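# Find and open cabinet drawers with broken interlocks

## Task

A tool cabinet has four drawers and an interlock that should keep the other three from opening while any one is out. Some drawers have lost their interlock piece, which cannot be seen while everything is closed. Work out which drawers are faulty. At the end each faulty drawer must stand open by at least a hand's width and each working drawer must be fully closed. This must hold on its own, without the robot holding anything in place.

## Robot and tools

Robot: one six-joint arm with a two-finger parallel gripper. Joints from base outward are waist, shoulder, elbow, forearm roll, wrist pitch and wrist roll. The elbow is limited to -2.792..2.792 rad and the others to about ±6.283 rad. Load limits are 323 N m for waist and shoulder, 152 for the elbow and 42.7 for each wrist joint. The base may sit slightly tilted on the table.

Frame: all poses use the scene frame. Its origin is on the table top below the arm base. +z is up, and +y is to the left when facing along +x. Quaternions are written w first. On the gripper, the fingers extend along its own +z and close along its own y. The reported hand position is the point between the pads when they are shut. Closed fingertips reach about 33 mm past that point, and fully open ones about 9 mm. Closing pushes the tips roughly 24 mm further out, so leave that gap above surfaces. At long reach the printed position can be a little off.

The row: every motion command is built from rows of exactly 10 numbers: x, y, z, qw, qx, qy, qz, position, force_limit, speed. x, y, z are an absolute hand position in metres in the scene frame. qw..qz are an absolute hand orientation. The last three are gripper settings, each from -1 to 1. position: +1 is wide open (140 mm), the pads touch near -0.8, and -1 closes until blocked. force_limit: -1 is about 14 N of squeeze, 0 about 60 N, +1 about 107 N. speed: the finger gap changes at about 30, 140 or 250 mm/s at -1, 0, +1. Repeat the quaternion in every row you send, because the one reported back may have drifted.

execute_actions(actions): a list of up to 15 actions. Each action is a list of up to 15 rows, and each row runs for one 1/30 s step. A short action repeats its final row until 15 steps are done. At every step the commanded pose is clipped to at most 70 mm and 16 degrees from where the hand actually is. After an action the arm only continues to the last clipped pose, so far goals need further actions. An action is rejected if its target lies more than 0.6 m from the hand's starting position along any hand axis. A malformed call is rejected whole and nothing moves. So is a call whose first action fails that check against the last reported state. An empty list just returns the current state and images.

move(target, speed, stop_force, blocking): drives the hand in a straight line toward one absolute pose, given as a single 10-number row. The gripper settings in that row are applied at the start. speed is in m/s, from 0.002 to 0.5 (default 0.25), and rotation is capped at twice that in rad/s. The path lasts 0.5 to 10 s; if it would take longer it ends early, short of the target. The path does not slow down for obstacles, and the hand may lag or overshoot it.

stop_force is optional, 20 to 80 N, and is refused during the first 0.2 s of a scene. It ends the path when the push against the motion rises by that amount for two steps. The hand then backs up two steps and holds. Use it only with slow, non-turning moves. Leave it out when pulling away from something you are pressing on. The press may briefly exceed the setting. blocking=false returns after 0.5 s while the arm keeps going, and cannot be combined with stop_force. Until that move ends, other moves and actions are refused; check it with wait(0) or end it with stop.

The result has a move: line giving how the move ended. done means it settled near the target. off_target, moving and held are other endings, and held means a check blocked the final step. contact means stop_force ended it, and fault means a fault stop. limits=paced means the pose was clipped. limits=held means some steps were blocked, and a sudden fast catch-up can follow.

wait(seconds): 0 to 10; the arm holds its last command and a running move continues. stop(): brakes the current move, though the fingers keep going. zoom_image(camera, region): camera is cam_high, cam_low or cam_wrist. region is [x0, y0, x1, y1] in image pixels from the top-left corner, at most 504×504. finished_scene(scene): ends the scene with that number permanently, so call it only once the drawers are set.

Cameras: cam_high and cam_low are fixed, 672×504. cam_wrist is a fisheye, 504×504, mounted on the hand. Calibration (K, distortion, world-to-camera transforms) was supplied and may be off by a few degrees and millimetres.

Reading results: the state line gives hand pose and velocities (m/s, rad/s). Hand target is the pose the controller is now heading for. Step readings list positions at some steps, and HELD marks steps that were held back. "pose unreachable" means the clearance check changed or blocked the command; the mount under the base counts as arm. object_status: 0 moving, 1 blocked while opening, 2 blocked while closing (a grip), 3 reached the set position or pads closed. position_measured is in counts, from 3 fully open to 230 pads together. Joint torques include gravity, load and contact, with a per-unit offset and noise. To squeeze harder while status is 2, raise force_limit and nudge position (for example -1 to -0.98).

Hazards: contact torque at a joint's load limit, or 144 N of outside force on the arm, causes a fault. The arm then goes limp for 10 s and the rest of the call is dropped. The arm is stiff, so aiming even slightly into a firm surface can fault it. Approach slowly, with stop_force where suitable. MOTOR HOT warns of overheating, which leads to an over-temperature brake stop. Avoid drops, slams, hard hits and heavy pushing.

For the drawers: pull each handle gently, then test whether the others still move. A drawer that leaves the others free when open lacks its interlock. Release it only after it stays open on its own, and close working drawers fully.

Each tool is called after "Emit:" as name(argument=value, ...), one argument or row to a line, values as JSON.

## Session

Emit:
execute_actions(
  actions=[],
)

Scene clock: 0.00 s.
end_effector_position=(+0.1339, -0.1301, +0.3643) position_measured=3 object_status=3 end_effector_quat_wxyz=(-0.143, +0.257, +0.848, +0.441) end_effector_velocity=(-0.000, +0.000, -0.000) end_effector_angular_velocity=(+0.001, +0.000, -0.000)
Joint positions: [-1.324 -0.136  2.116  0.216  2.113  3.978]
Joint velocities: [-0.     0.     0.001 -0.    -0.     0.   ]
Joint torques (N m, as the joint torque sensors report them, + toward a larger angle): no reading
Hand target: +0.134, -0.130, +0.364; -0.143, +0.257, +0.848, +0.441
camera_calibration (this result's frames):
cam_wrist: T_world_to_cam=[[0.517032, 0.473705, 0.712939, -0.265175], [0.806324, -0.549062, -0.219937, -0.0888534], [0.287262, 0.688574, -0.665842, 0.469366], [0, 0, 0, 1]] pos_world=[0.0739174, -0.246365, 0.482036]

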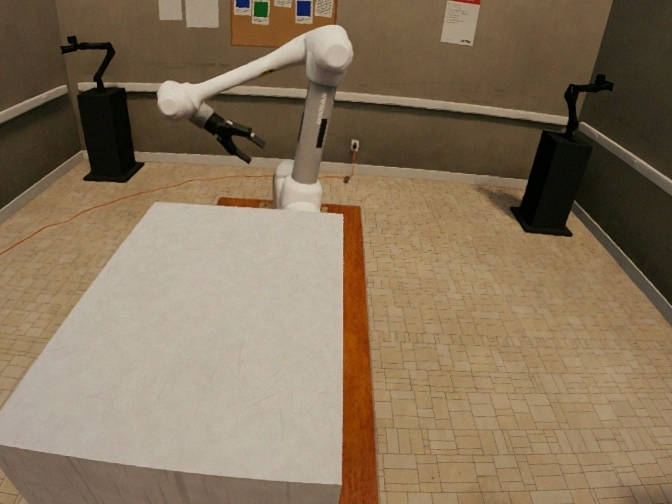

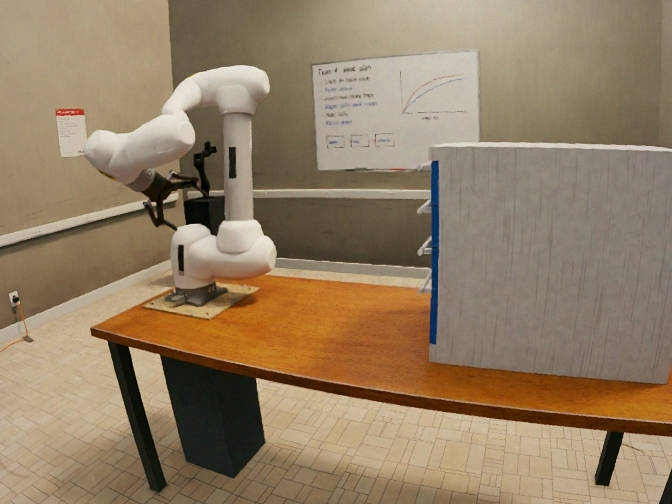

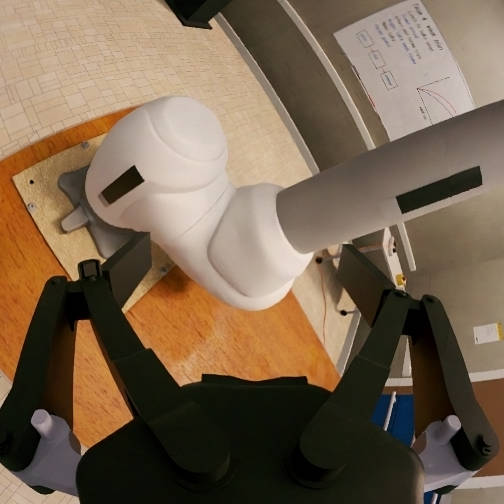

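Emit:
move(
  target=[0.3, -0.35, 0.38, 0, 0.2, 0.98, 0, 1, 0, 0],
  speed=0.3,
)

Emit:
move(
  target=[0.5, -0.05, 0.35, 0, 0, 1, 0, -0.3, -0.5, 0],
  speed=0.3,
)

Emit:
move(
  target=[0.65, 0, 0.3, 0.707, 0, 0.707, 0, -0.3, -0.5, 0],
  speed=0.4,
)

Emit:
move(
  target=[0.78, -0.02, 0.1865, 0.5, -0.5, 0.5, -0.5, -0.3, -0.5, 0],
  speed=0.4,
)

Scene clock: 9.10 s.
end_effector_position=(+0.2999, -0.3501, +0.3807) position_measured=3 object_status=3 end_effector_quat_wxyz=(-0.000, +0.200, +0.980, +0.000) end_effector_velocity=(-0.000, -0.000, -0.002) end_effector_angular_velocity=(-0.001, +0.002, +0.000)
Joint positions: [-0.947 -0.154  1.831  0.014  1.467  4.155]
Joint velocities: [ 0.002  0.001  0.003 -0.002 -0.003  0.002]
Joint torques (N m, as the joint torque sensors report them, + toward a larger angle): [ -1.18 -25.82 -40.     3.67  -0.88   0.58]
Hand target: +0.300, -0.350, +0.381; -0.000, +0.200, +0.980, +0.000
Off the commanded pose: 0.001 m, 0 deg.
move: done
camera_calibration (this result's frames):
cam_wrist: T_world_to_cam=[[0.341067, 0.939692, 0.0255465, 0.219134], [0.881729, -0.329214, 0.337894, -0.497916], [0.325927, -0.0927195, -0.940837, 0.403692], [0, 0, 0, 1]] pos_world=[0.232713, -0.33241, 0.542453]

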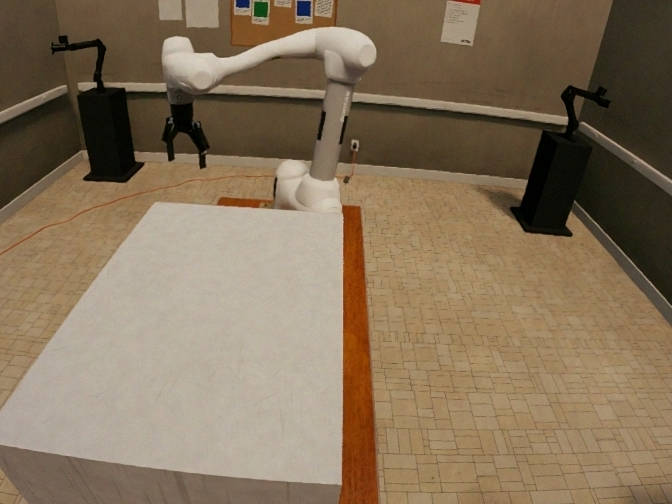

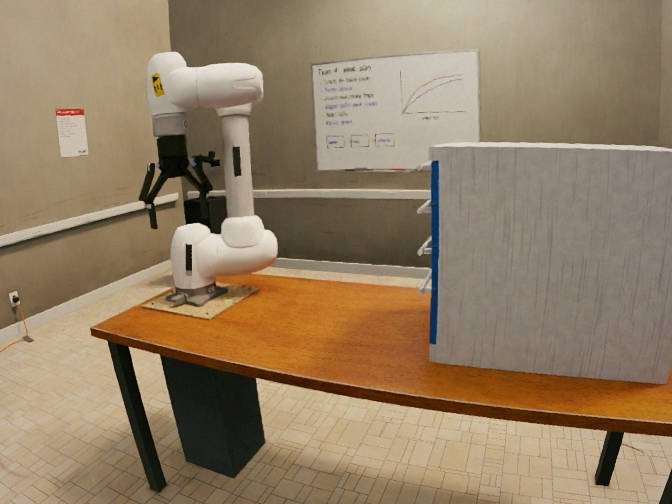

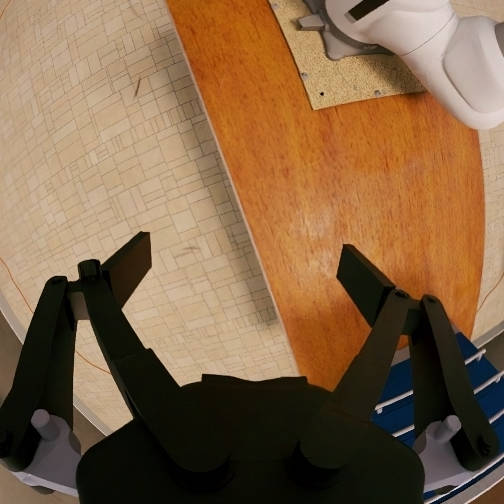

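Scene clock: 10.83 s.
end_effector_position=(+0.5000, -0.0502, +0.3501) position_measured=167 object_status=3 end_effector_quat_wxyz=(+0.001, +0.000, +1.000, +0.001) end_effector_velocity=(+0.001, +0.001, -0.000) end_effector_angular_velocity=(-0.001, +0.001, +0.002)
Joint positions: [-0.174 -0.091  1.824  0.013  1.401  4.525]
Joint velocities: [ 0.003  0.001 -0.001 -0.001  0.001  0.001]
Joint torques (N m, as the joint torque sensors report them, + toward a larger angle): [ -2.33 -34.76 -39.23   3.54  -0.2    0.2 ]
Hand target: +0.500, -0.050, +0.350; +0.000, -0.000, +1.000, +0.001
Off the commanded pose: 0.000 m, 0 deg.
move: done
camera_calibration (this result's frames):
cam_wrist: T_world_to_cam=[[-0.0536631, 0.998206, 0.0265706, 0.0698218], [0.939742, 0.041487, 0.339359, -0.576222], [0.337647, 0.0431806, -0.940282, 0.338199], [0, 0, 0, 1]] pos_world=[0.431055, -0.0603944, 0.511693]

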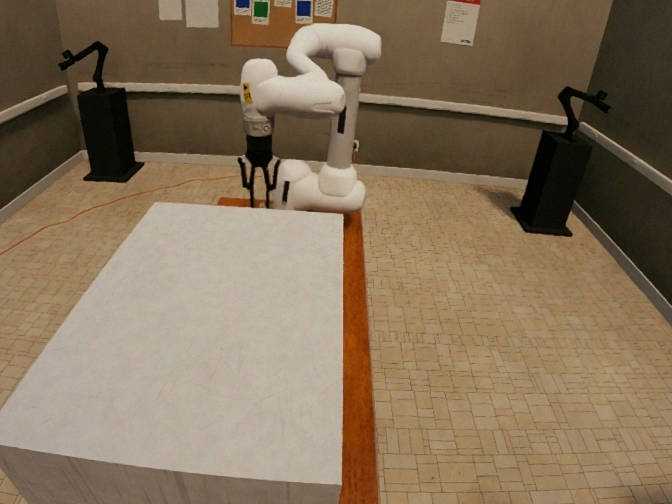

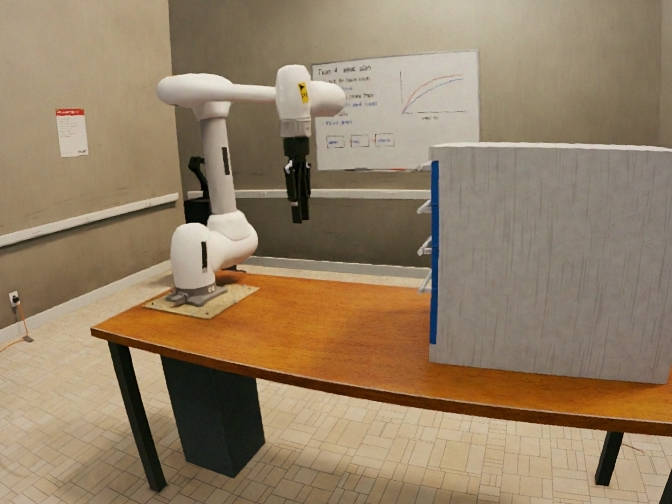

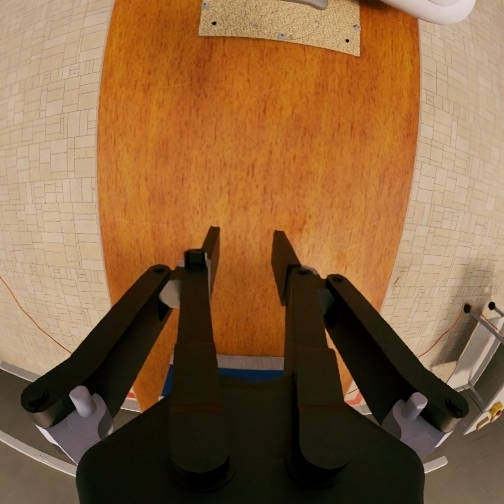

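Scene clock: 13.60 s.
end_effector_position=(+0.6499, +0.0002, +0.3004) position_measured=167 object_status=3 end_effector_quat_wxyz=(+0.707, +0.000, +0.707, -0.001) end_effector_velocity=(+0.001, -0.001, +0.001) end_effector_angular_velocity=(-0.001, -0.008, +0.006)
Joint positions: [-0.106  0.03   2.558 -0.134 -1.031  4.792]
Joint velocities: [-0.009  0.005  0.    -0.017 -0.014  0.007]
Joint torques (N m, as the joint torque sensors report them, + toward a larger angle): [ -0.84 -28.88 -22.59   1.85  -3.48   0.69]
Hand target: +0.650, +0.000, +0.300; +0.707, +0.000, +0.707, -0.001
Off the commanded pose: 0.000 m, 0 deg.
move: done; limits=paced
camera_calibration (this result's frames):
cam_wrist: T_world_to_cam=[[-0.0235445, 0.998214, -0.0549005, 0.0337503], [-0.337943, 0.0437361, 0.94015, -0.0524423], [0.940872, 0.0406886, 0.336309, -0.536784], [0, 0, 0, 1]] pos_world=[0.488117, -0.00955543, 0.231682]

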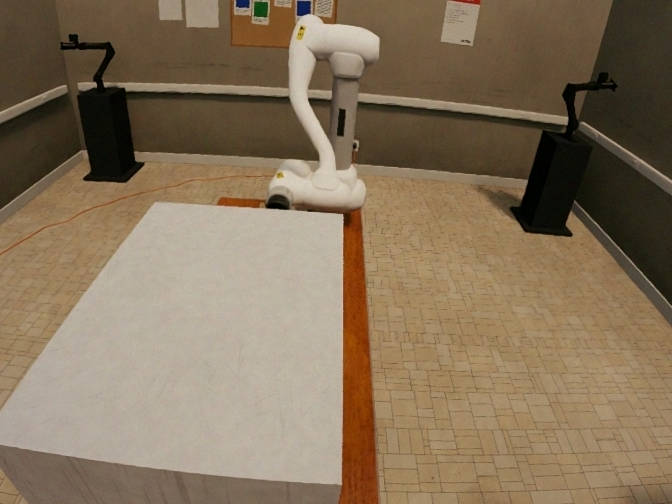

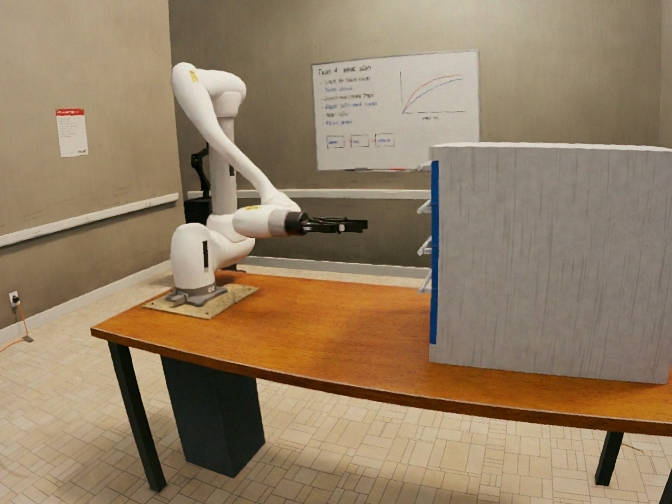

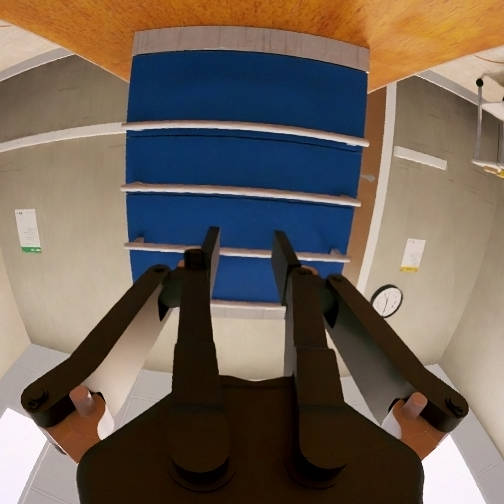

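Scene clock: 16.07 s.
end_effector_position=(+0.7801, -0.0201, +0.1867) position_measured=167 object_status=3 end_effector_quat_wxyz=(+0.500, -0.500, +0.500, -0.500) end_effector_velocity=(+0.001, +0.000, -0.001) end_effector_angular_velocity=(-0.007, -0.001, -0.000)
Joint positions: [-0.115  0.441  2.372 -0.133 -1.255  3.195]
Joint velocities: [ 0.001  0.003 -0.001  0.002 -0.002 -0.008]
Joint torques (N m, as the joint torque sensors report them, + toward a larger angle): [ -1.95 -62.12 -13.77   1.09  -3.42   0.32]
Hand target: +0.780, -0.020, +0.187; +0.500, -0.500, +0.500, -0.500
Off the commanded pose: 0.000 m, 0 deg.
move: done
camera_calibration (this result's frames):
cam_wrist: T_world_to_cam=[[-0.0253743, -0.0532153, -0.998261, 0.207282], [-0.338391, 0.94009, -0.0415129, 0.301024], [0.940664, 0.336749, -0.0418617, -0.543555], [0, 0, 0, 1]] pos_world=[0.618425, -0.0889181, 0.196664]

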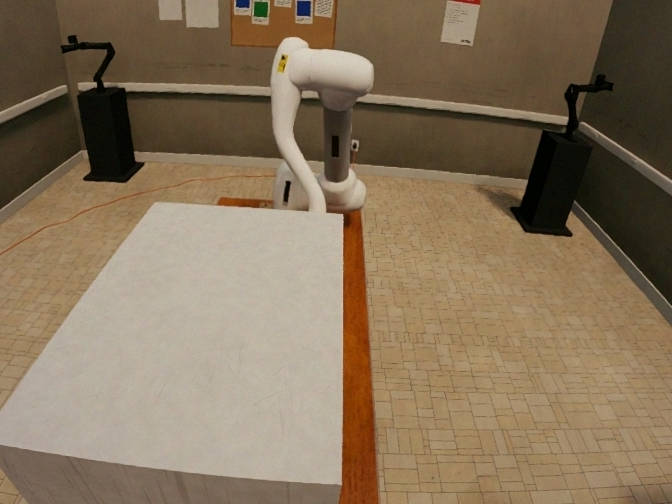

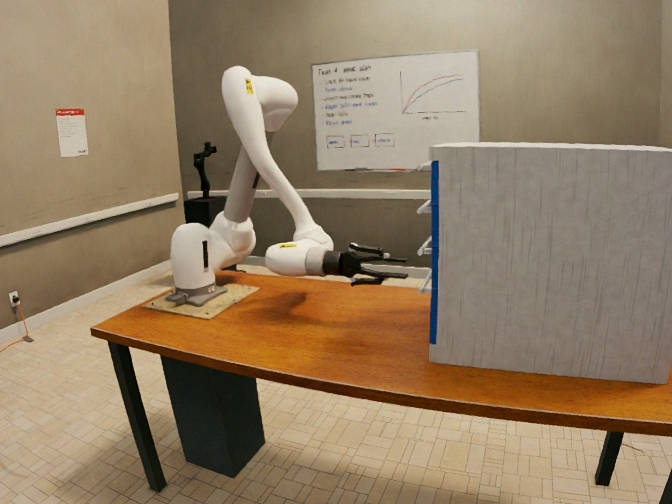

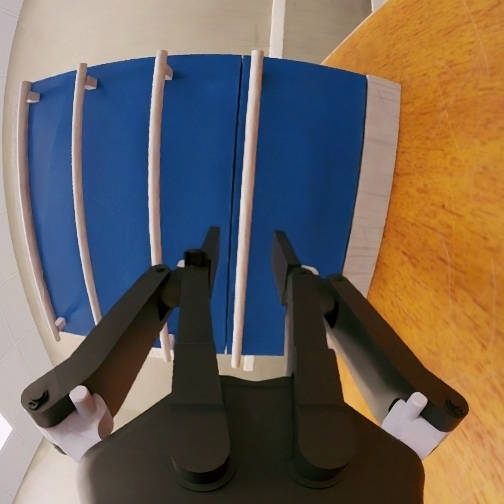

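Emit:
move(
  target=[0.845, -0.02, 0.1865, 0.5, -0.5, 0.5, -0.5, -0.3, -0.5, 0],
  speed=0.12,
)

Emit:
zoom_image(
  camera="cam_wrist",
  region=[0, 0, 300, 300],
)

Scene clock: 23.67 s.
end_effector_position=(+0.8449, -0.0200, +0.1866) position_measured=167 object_status=3 end_effector_quat_wxyz=(+0.500, -0.500, +0.500, -0.500) end_effector_velocity=(+0.001, -0.000, +0.000) end_effector_angular_velocity=(+0.001, -0.000, -0.001)
Joint positions: [-0.099  0.491  2.251 -0.119 -1.183  3.198]
Joint velocities: [ 0.     0.001 -0.003  0.001  0.002  0.001]
Joint torques (N m, as the joint torque sensors report them, + toward a larger angle): [ -0.52 -69.35 -17.48   1.35  -2.95   0.51]
Hand target: +0.845, -0.020, +0.187; +0.500, -0.500, +0.500, -0.500
Off the commanded pose: 0.000 m, 0 deg.
move: done
camera_calibration (this result's frames):
cam_wrist: T_world_to_cam=[[-0.0253199, -0.0537195, -0.998235, 0.208744], [-0.338358, 0.940079, -0.0420076, 0.322936], [0.940677, 0.336697, -0.0419791, -0.604528], [0, 0, 0, 1]] pos_world=[0.683219, -0.0888287, 0.196564]

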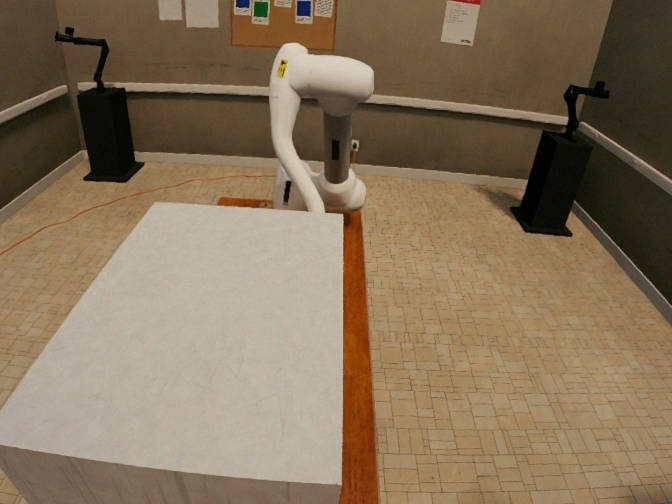

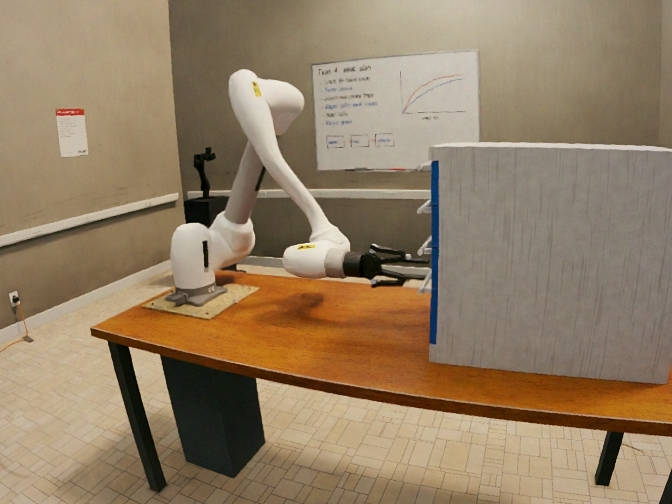

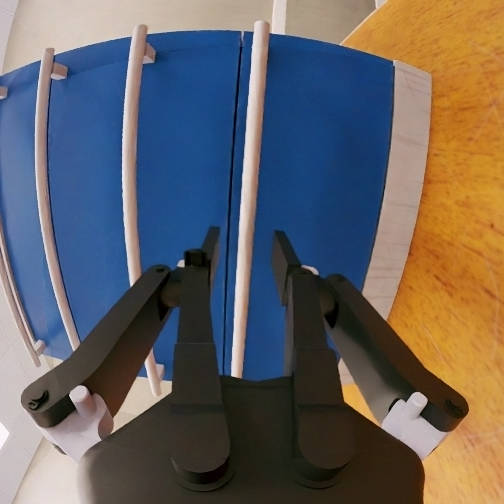

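Region (0, 0, 300, 300) of cam_wrist's 504x504 image, scaled by 1.680, with more detail than that image has.

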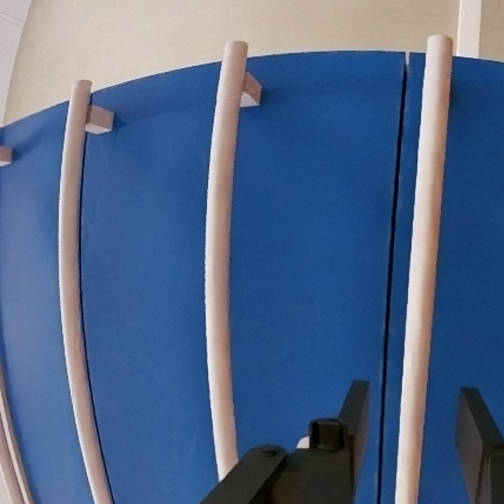

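Emit:
move(
  target=[0.865, -0.02, 0.1865, 0.5, -0.5, 0.5, -0.5, -0.3, -0.5, 0],
  speed=0.015,
  stop_force=20,
)

Emit:
execute_actions(
  actions=[
    [[0.865, -0.02, 0.1865, 0.5, -0.5, 0.5, -0.5, -1, -0.5, 0]],
  ],
)

Emit:
move(
  target=[0.78, -0.02, 0.1865, 0.5, -0.5, 0.5, -0.5, -1, -0.5, 0],
  speed=0.05,
  stop_force=40,
)

Emit:
zoom_image(
  camera="cam_low",
  region=[370, 230, 450, 360],
)

Scene clock: 33.83 s.
end_effector_position=(+0.8649, -0.0200, +0.1865) position_measured=167 object_status=3 end_effector_quat_wxyz=(+0.500, -0.500, +0.500, -0.500) end_effector_velocity=(+0.002, +0.000, +0.000) end_effector_angular_velocity=(-0.001, -0.001, +0.001)
Joint positions: [-0.095  0.507  2.213 -0.116 -1.161  3.199]
Joint velocities: [ 0.     0.001 -0.003 -0.001  0.001 -0.   ]
Joint torques (N m, as the joint torque sensors report them, + toward a larger angle): [ -1.45 -70.8  -17.87   1.65  -3.04   0.08]
Hand target: +0.865, -0.020, +0.187; +0.500, -0.500, +0.500, -0.500
Off the commanded pose: 0.000 m, 0 deg.
move: done
camera_calibration (this result's frames):
cam_wrist: T_world_to_cam=[[-0.0253317, -0.053729, -0.998234, 0.20918], [-0.338357, 0.94008, -0.0420125, 0.329681], [0.940677, 0.336695, -0.0419934, -0.623322], [0, 0, 0, 1]] pos_world=[0.703193, -0.0888178, 0.196486]

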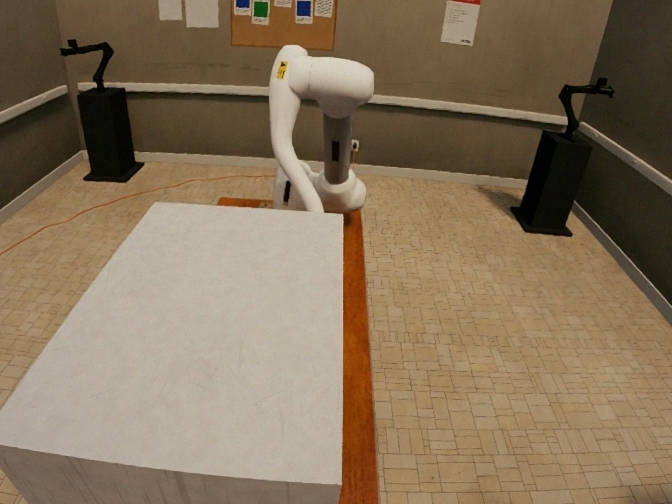

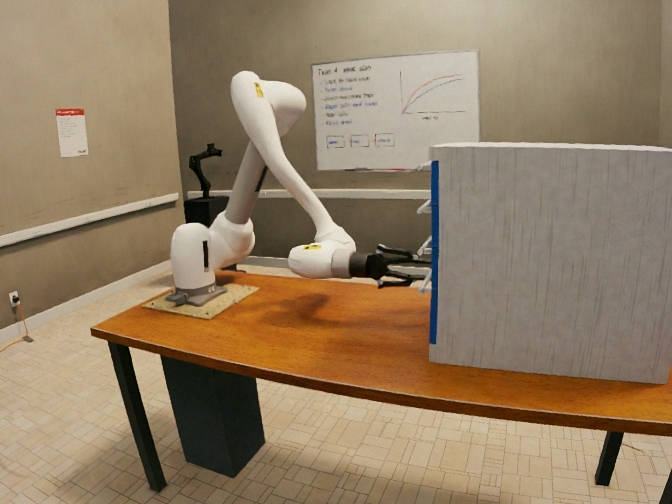

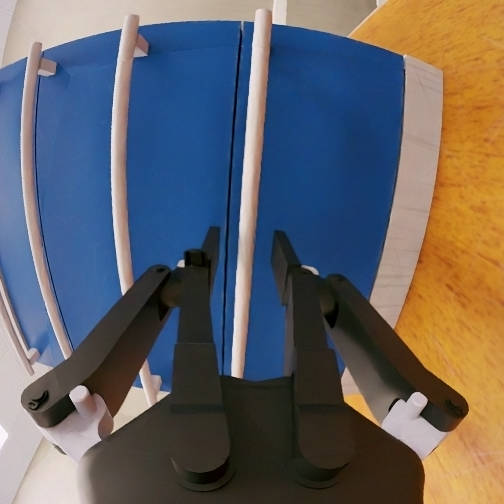

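Scene clock: 34.33 s.
end_effector_position=(+0.8650, -0.0200, +0.1865) position_measured=215 object_status=2 end_effector_quat_wxyz=(+0.500, -0.500, +0.500, -0.500) end_effector_velocity=(-0.000, +0.000, +0.000) end_effector_angular_velocity=(+0.000, -0.000, +0.000)
Joint positions: [-0.095  0.507  2.213 -0.116 -1.161  3.199]
Joint velocities: [ 0.    -0.     0.001 -0.    -0.     0.   ]
Joint torques (N m, as the joint torque sensors report them, + toward a larger angle): [ -1.53 -69.97 -21.18   1.32  -2.03   0.5 ]
Hand target: +0.865, -0.020, +0.187; +0.500, -0.500, +0.500, -0.500
Off the commanded pose: 0.000 m, 0 deg.
Step readings (end_effector_position):
0: (+0.8649, -0.0200, +0.1865)
1: (+0.8649, -0.0200, +0.1865)
2: (+0.8650, -0.0200, +0.1865)
4: (+0.8650, -0.0200, +0.1865)
8: (+0.8650, -0.0200, +0.1865)
15: end_effector_position above
camera_calibration (this result's frames):
cam_wrist: T_world_to_cam=[[-0.0253304, -0.0537167, -0.998235, 0.209157], [-0.338346, 0.940084, -0.0420019, 0.329702], [0.940681, 0.336685, -0.0419875, -0.623424], [0, 0, 0, 1]] pos_world=[0.703295, -0.0888148, 0.19646]

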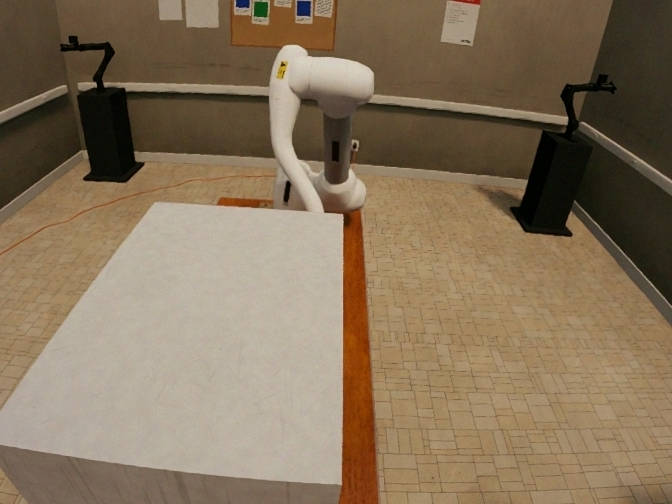

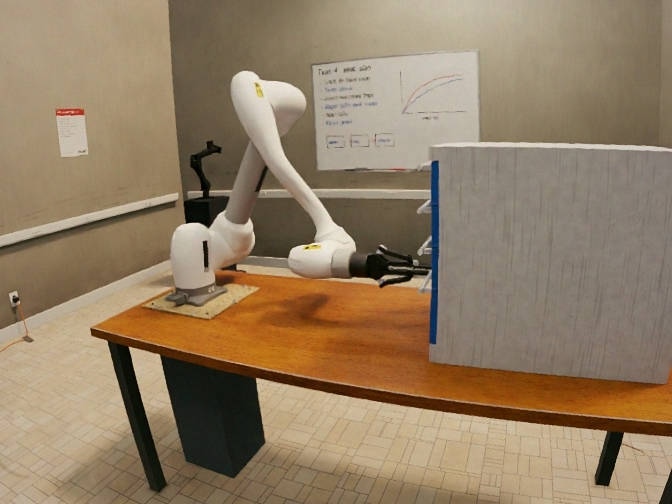

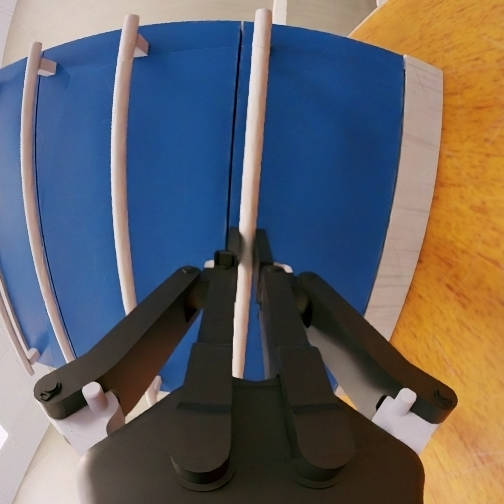

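Scene clock: 36.37 s.
end_effector_position=(+0.7801, -0.0200, +0.1864) position_measured=215 object_status=2 end_effector_quat_wxyz=(+0.500, -0.500, +0.500, -0.500) end_effector_velocity=(-0.001, -0.000, +0.000) end_effector_angular_velocity=(+0.000, -0.000, -0.000)
Joint positions: [-0.115  0.442  2.372 -0.133 -1.256  3.194]
Joint velocities: [-0.    -0.001  0.002  0.    -0.001 -0.   ]
Joint torques (N m, as the joint torque sensors report them, + toward a larger angle): [ -0.13 -67.32 -15.12   0.87  -5.39   0.32]
Hand target: +0.780, -0.020, +0.186; +0.500, -0.500, +0.500, -0.500
Off the commanded pose: 0.000 m, 0 deg.
move: done
camera_calibration (this result's frames):
cam_wrist: T_world_to_cam=[[-0.0253416, -0.0537481, -0.998233, 0.206876], [-0.338361, 0.940077, -0.042027, 0.300958], [0.940675, 0.336698, -0.0420094, -0.543566], [0, 0, 0, 1]] pos_world=[0.618394, -0.0887867, 0.196324]

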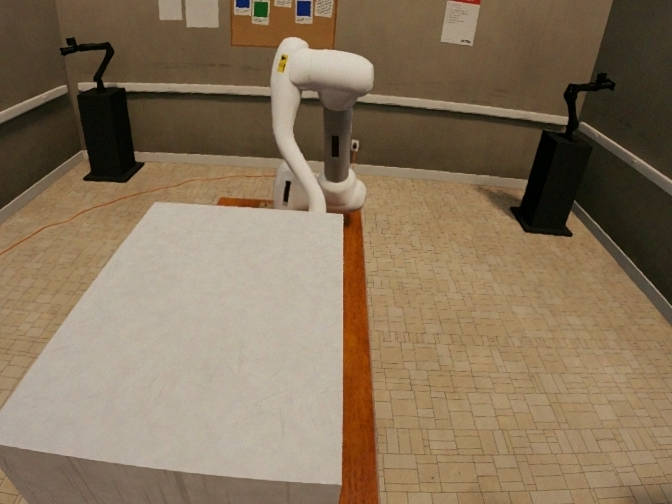

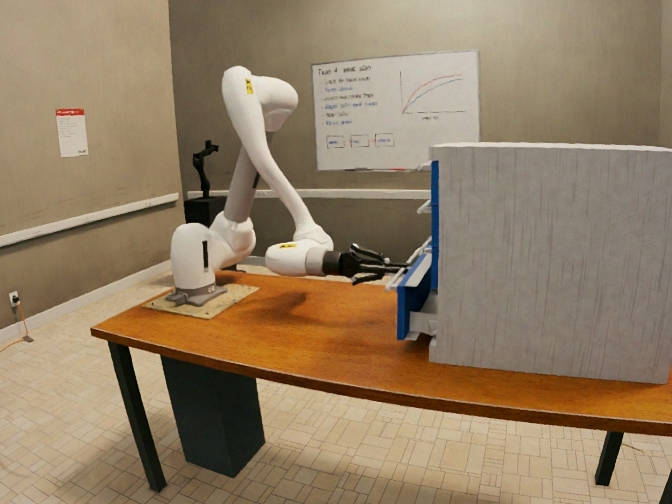

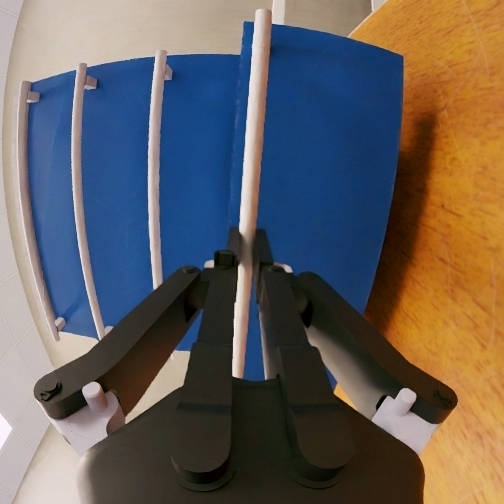

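Region (370, 230, 450, 360) of cam_low's 672x504 image, scaled by 3.877, with more detail than that image has; it fills the left 310 columns of this view, and the rest is white.

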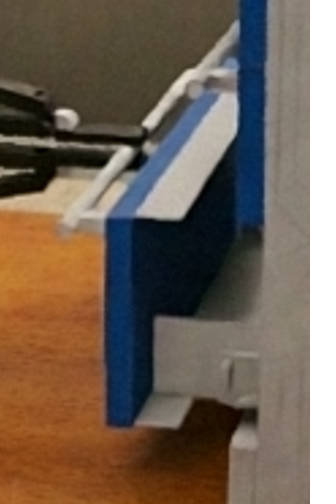

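Need more extension to see.

Emit:
move(
  target=[0.74, -0.02, 0.1865, 0.5, -0.5, 0.5, -0.5, -1, -0.5, 0],
  speed=0.07,
  stop_force=40,
)

Emit:
zoom_image(
  camera="cam_low",
  region=[370, 280, 450, 360],
)

Scene clock: 40.30 s.
end_effector_position=(+0.7401, -0.0200, +0.1864) position_measured=215 object_status=2 end_effector_quat_wxyz=(+0.500, -0.500, +0.500, -0.500) end_effector_velocity=(-0.001, +0.000, +0.000) end_effector_angular_velocity=(-0.000, +0.000, +0.001)
Joint positions: [-0.128  0.414  2.446 -0.144 -1.301  3.191]
Joint velocities: [-0.    -0.001  0.002 -0.001 -0.    -0.   ]
Joint torques (N m, as the joint torque sensors report them, + toward a larger angle): [ -1.56 -68.07 -17.29   1.39  -7.91   0.21]
Hand target: +0.740, -0.020, +0.186; +0.500, -0.500, +0.500, -0.500
Off the commanded pose: 0.000 m, 0 deg.
move: done
camera_calibration (this result's frames):
cam_wrist: T_world_to_cam=[[-0.0253584, -0.0537431, -0.998233, 0.205932], [-0.338366, 0.940076, -0.0420165, 0.287431], [0.940673, 0.336702, -0.0420236, -0.505917], [0, 0, 0, 1]] pos_world=[0.578381, -0.0887963, 0.196385]

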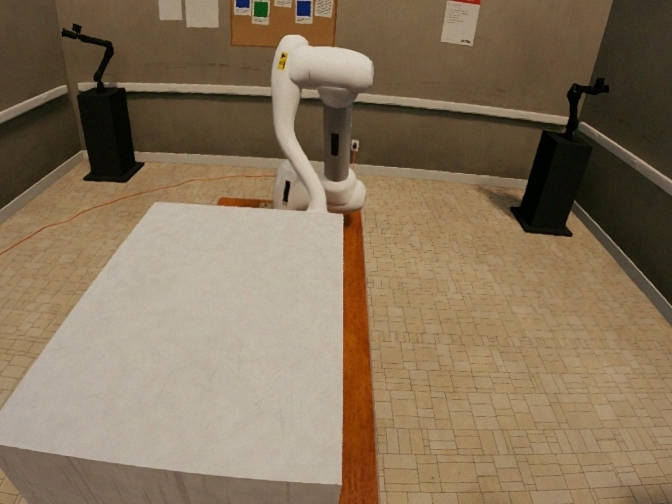

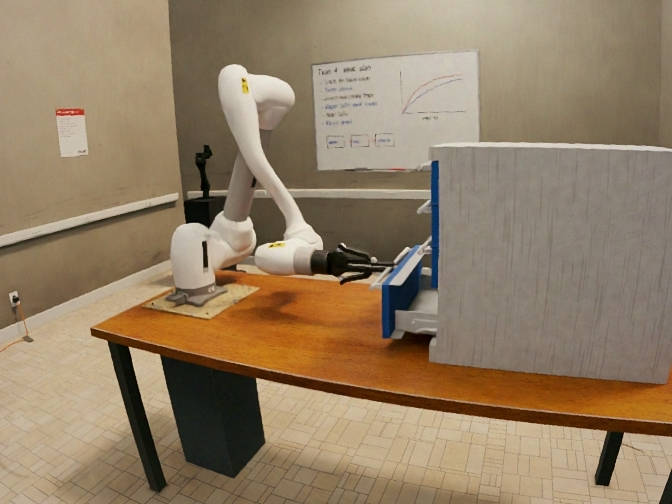

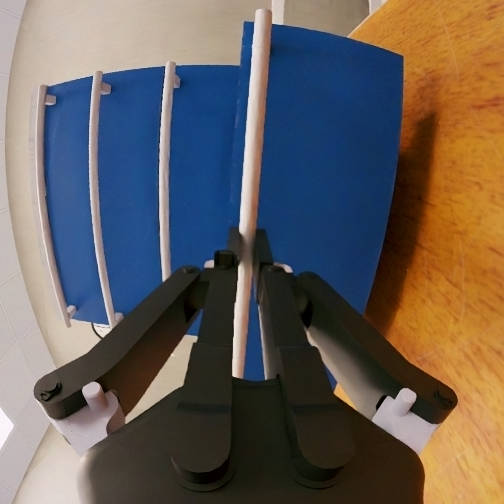

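Region (370, 280, 450, 360) of cam_low's 672x504 image, scaled by 6.300, with more detail than that image has.

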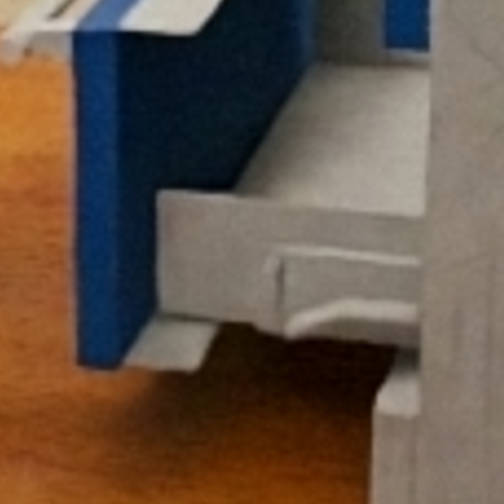

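Emit:
execute_actions(
  actions=[],
)

Scene clock: 54.13 s.
end_effector_position=(+0.7400, -0.0200, +0.1864) position_measured=215 object_status=2 end_effector_quat_wxyz=(+0.500, -0.500, +0.500, -0.500) end_effector_velocity=(+0.000, +0.000, -0.000) end_effector_angular_velocity=(-0.000, +0.001, +0.000)
Joint positions: [-0.128  0.414  2.446 -0.144 -1.301  3.191]
Joint velocities: [ 0.     0.    -0.    -0.     0.001 -0.   ]
Joint torques (N m, as the joint torque sensors report them, + toward a larger angle): [ -2.05 -68.11 -15.92   1.63  -8.04   0.38]
Hand target: +0.740, -0.020, +0.186; +0.500, -0.500, +0.500, -0.500
Off the commanded pose: 0.000 m, 0 deg.
camera_calibration (this result's frames):
cam_wrist: T_world_to_cam=[[-0.0253323, -0.0537447, -0.998233, 0.205927], [-0.338357, 0.940079, -0.0420271, 0.287407], [0.940677, 0.336695, -0.0419993, -0.505847], [0, 0, 0, 1]] pos_world=[0.578301, -0.0888012, 0.196397]

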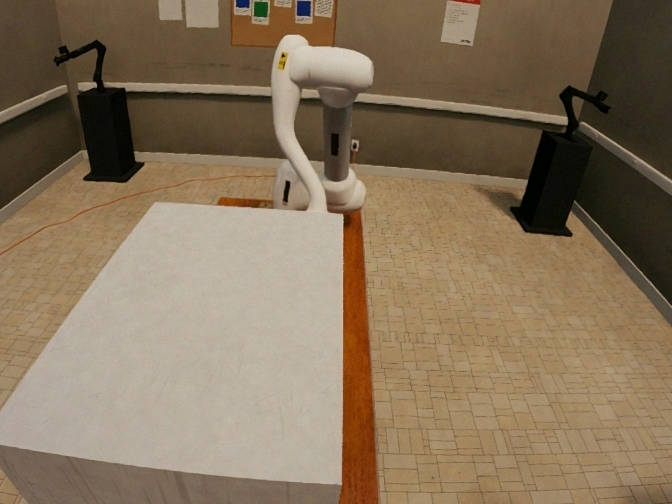

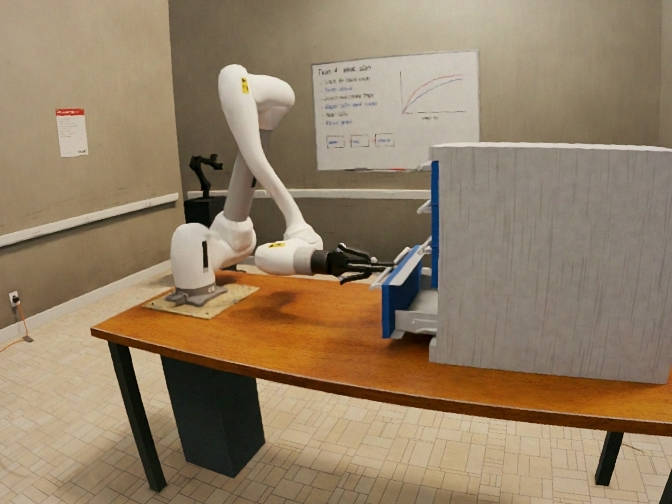

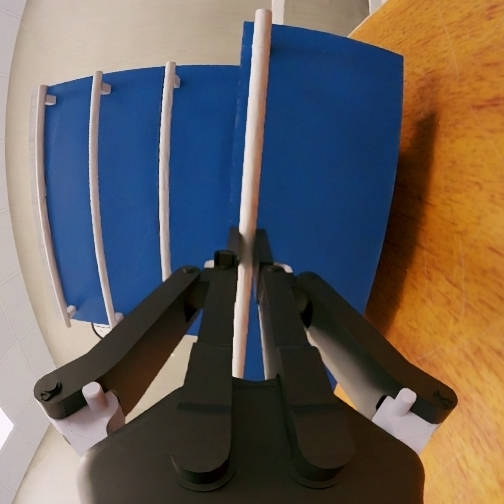

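Emit:
zoom_image(
  camera="cam_low",
  region=[370, 270, 460, 350],
)

Emit:
move(
  target=[0.857,-0.02,0.1865,0.5,-0.5,0.5,-0.5,-1,-0.5,0],
  speed=0.07,
  stop_force=50,
)

Emit:
move(
  target=[0.869,-0.02,0.1865,0.5,-0.5,0.5,-0.5,-1,-0.5,0],
  speed=0.006,
  stop_force=30,
)

Region (370, 270, 460, 350) of cam_low's 672x504 image, scaled by 5.600, with more detail than that image has.

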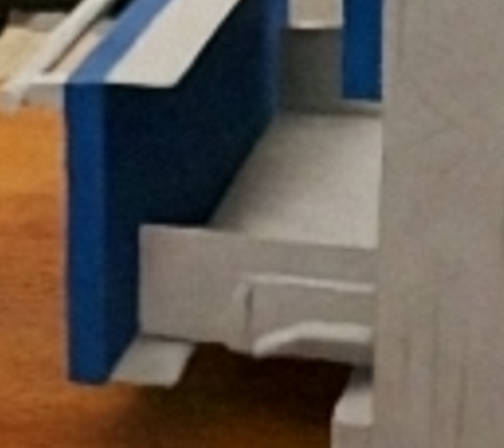

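Scene clock: 62.60 s.
end_effector_position=(+0.8569, -0.0200, +0.1867) position_measured=215 object_status=2 end_effector_quat_wxyz=(+0.500, -0.500, +0.500, -0.500) end_effector_velocity=(+0.002, -0.000, +0.000) end_effector_angular_velocity=(-0.000, -0.000, -0.000)
Joint positions: [-0.097  0.5    2.228 -0.117 -1.17   3.199]
Joint velocities: [ 0.     0.001 -0.003  0.     0.002 -0.   ]
Joint torques (N m, as the joint torque sensors report them, + toward a larger angle): [ -3.33 -75.08 -24.86   2.04  -4.89   0.68]
Hand target: +0.857, -0.020, +0.187; +0.500, -0.500, +0.500, -0.500
Off the commanded pose: 0.000 m, 0 deg.
move: done
camera_calibration (this result's frames):
cam_wrist: T_world_to_cam=[[-0.0253019, -0.0537097, -0.998236, 0.209123], [-0.338362, 0.940078, -0.0420042, 0.327012], [0.940676, 0.336702, -0.0419591, -0.61581], [0, 0, 0, 1]] pos_world=[0.695218, -0.0888407, 0.196651]

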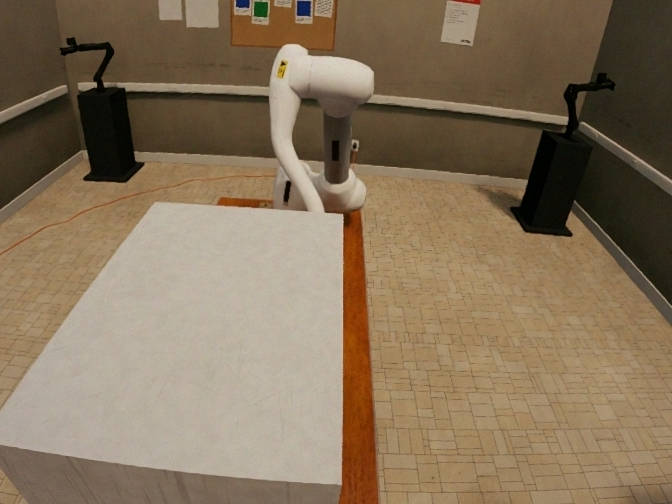

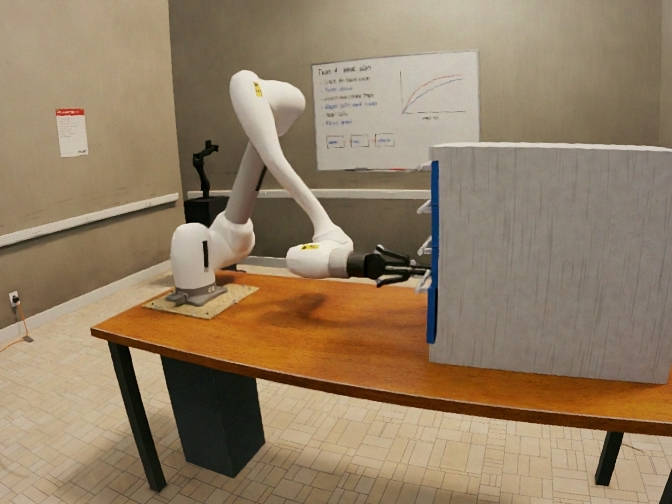

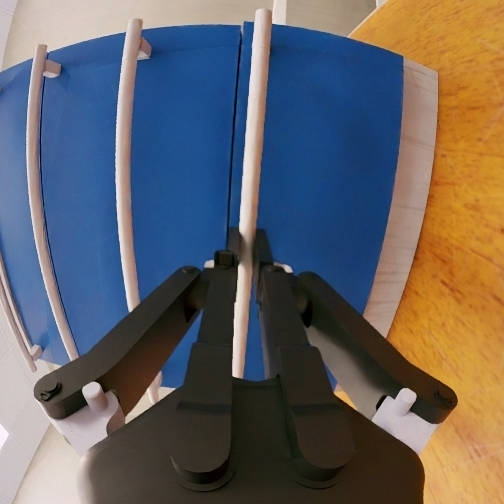

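Scene clock: 64.40 s.
end_effector_position=(+0.8655, -0.0200, +0.1865) position_measured=215 object_status=2 end_effector_quat_wxyz=(+0.500, -0.500, +0.500, -0.500) end_effector_velocity=(-0.002, +0.000, +0.000) end_effector_angular_velocity=(+0.000, +0.000, -0.000)
Joint positions: [-0.095  0.508  2.211 -0.115 -1.16   3.199]
Joint velocities: [ 0.    -0.002  0.003  0.    -0.002  0.   ]
Joint torques (N m, as the joint torque sensors report them, + toward a larger angle): [ -0.09 -59.41 -46.7    1.19   2.16   0.46]
Hand target: +0.865, -0.020, +0.187; +0.500, -0.500, +0.500, -0.500
Off the commanded pose: 0.003 m, 0 deg.
move: contact
camera_calibration (this result's frames):
cam_wrist: T_world_to_cam=[[-0.0253694, -0.0536436, -0.998238, 0.209182], [-0.338336, 0.940091, -0.0419203, 0.329842], [0.940683, 0.336677, -0.0419991, -0.623949], [0, 0, 0, 1]] pos_world=[0.703842, -0.088791, 0.196435]

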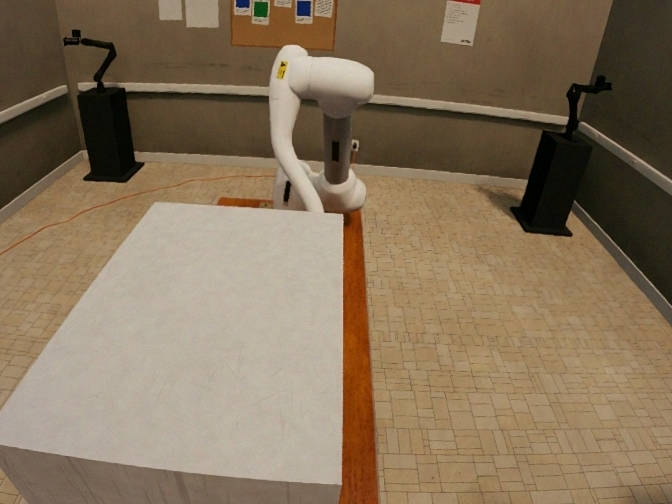

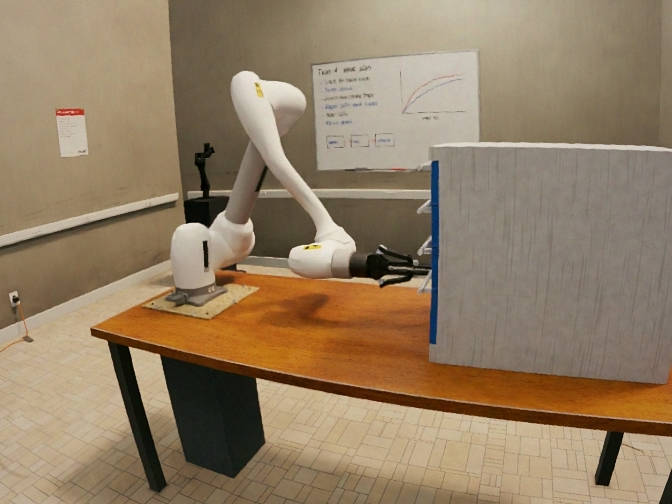

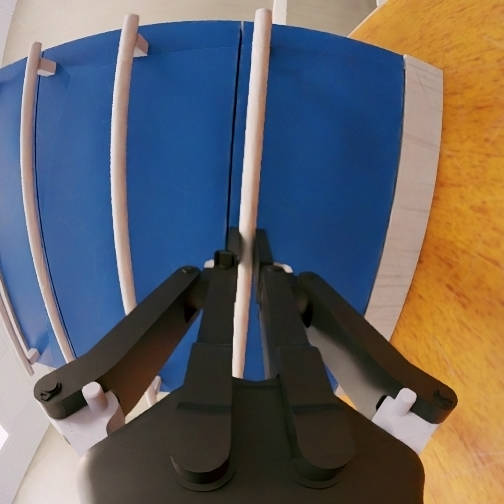

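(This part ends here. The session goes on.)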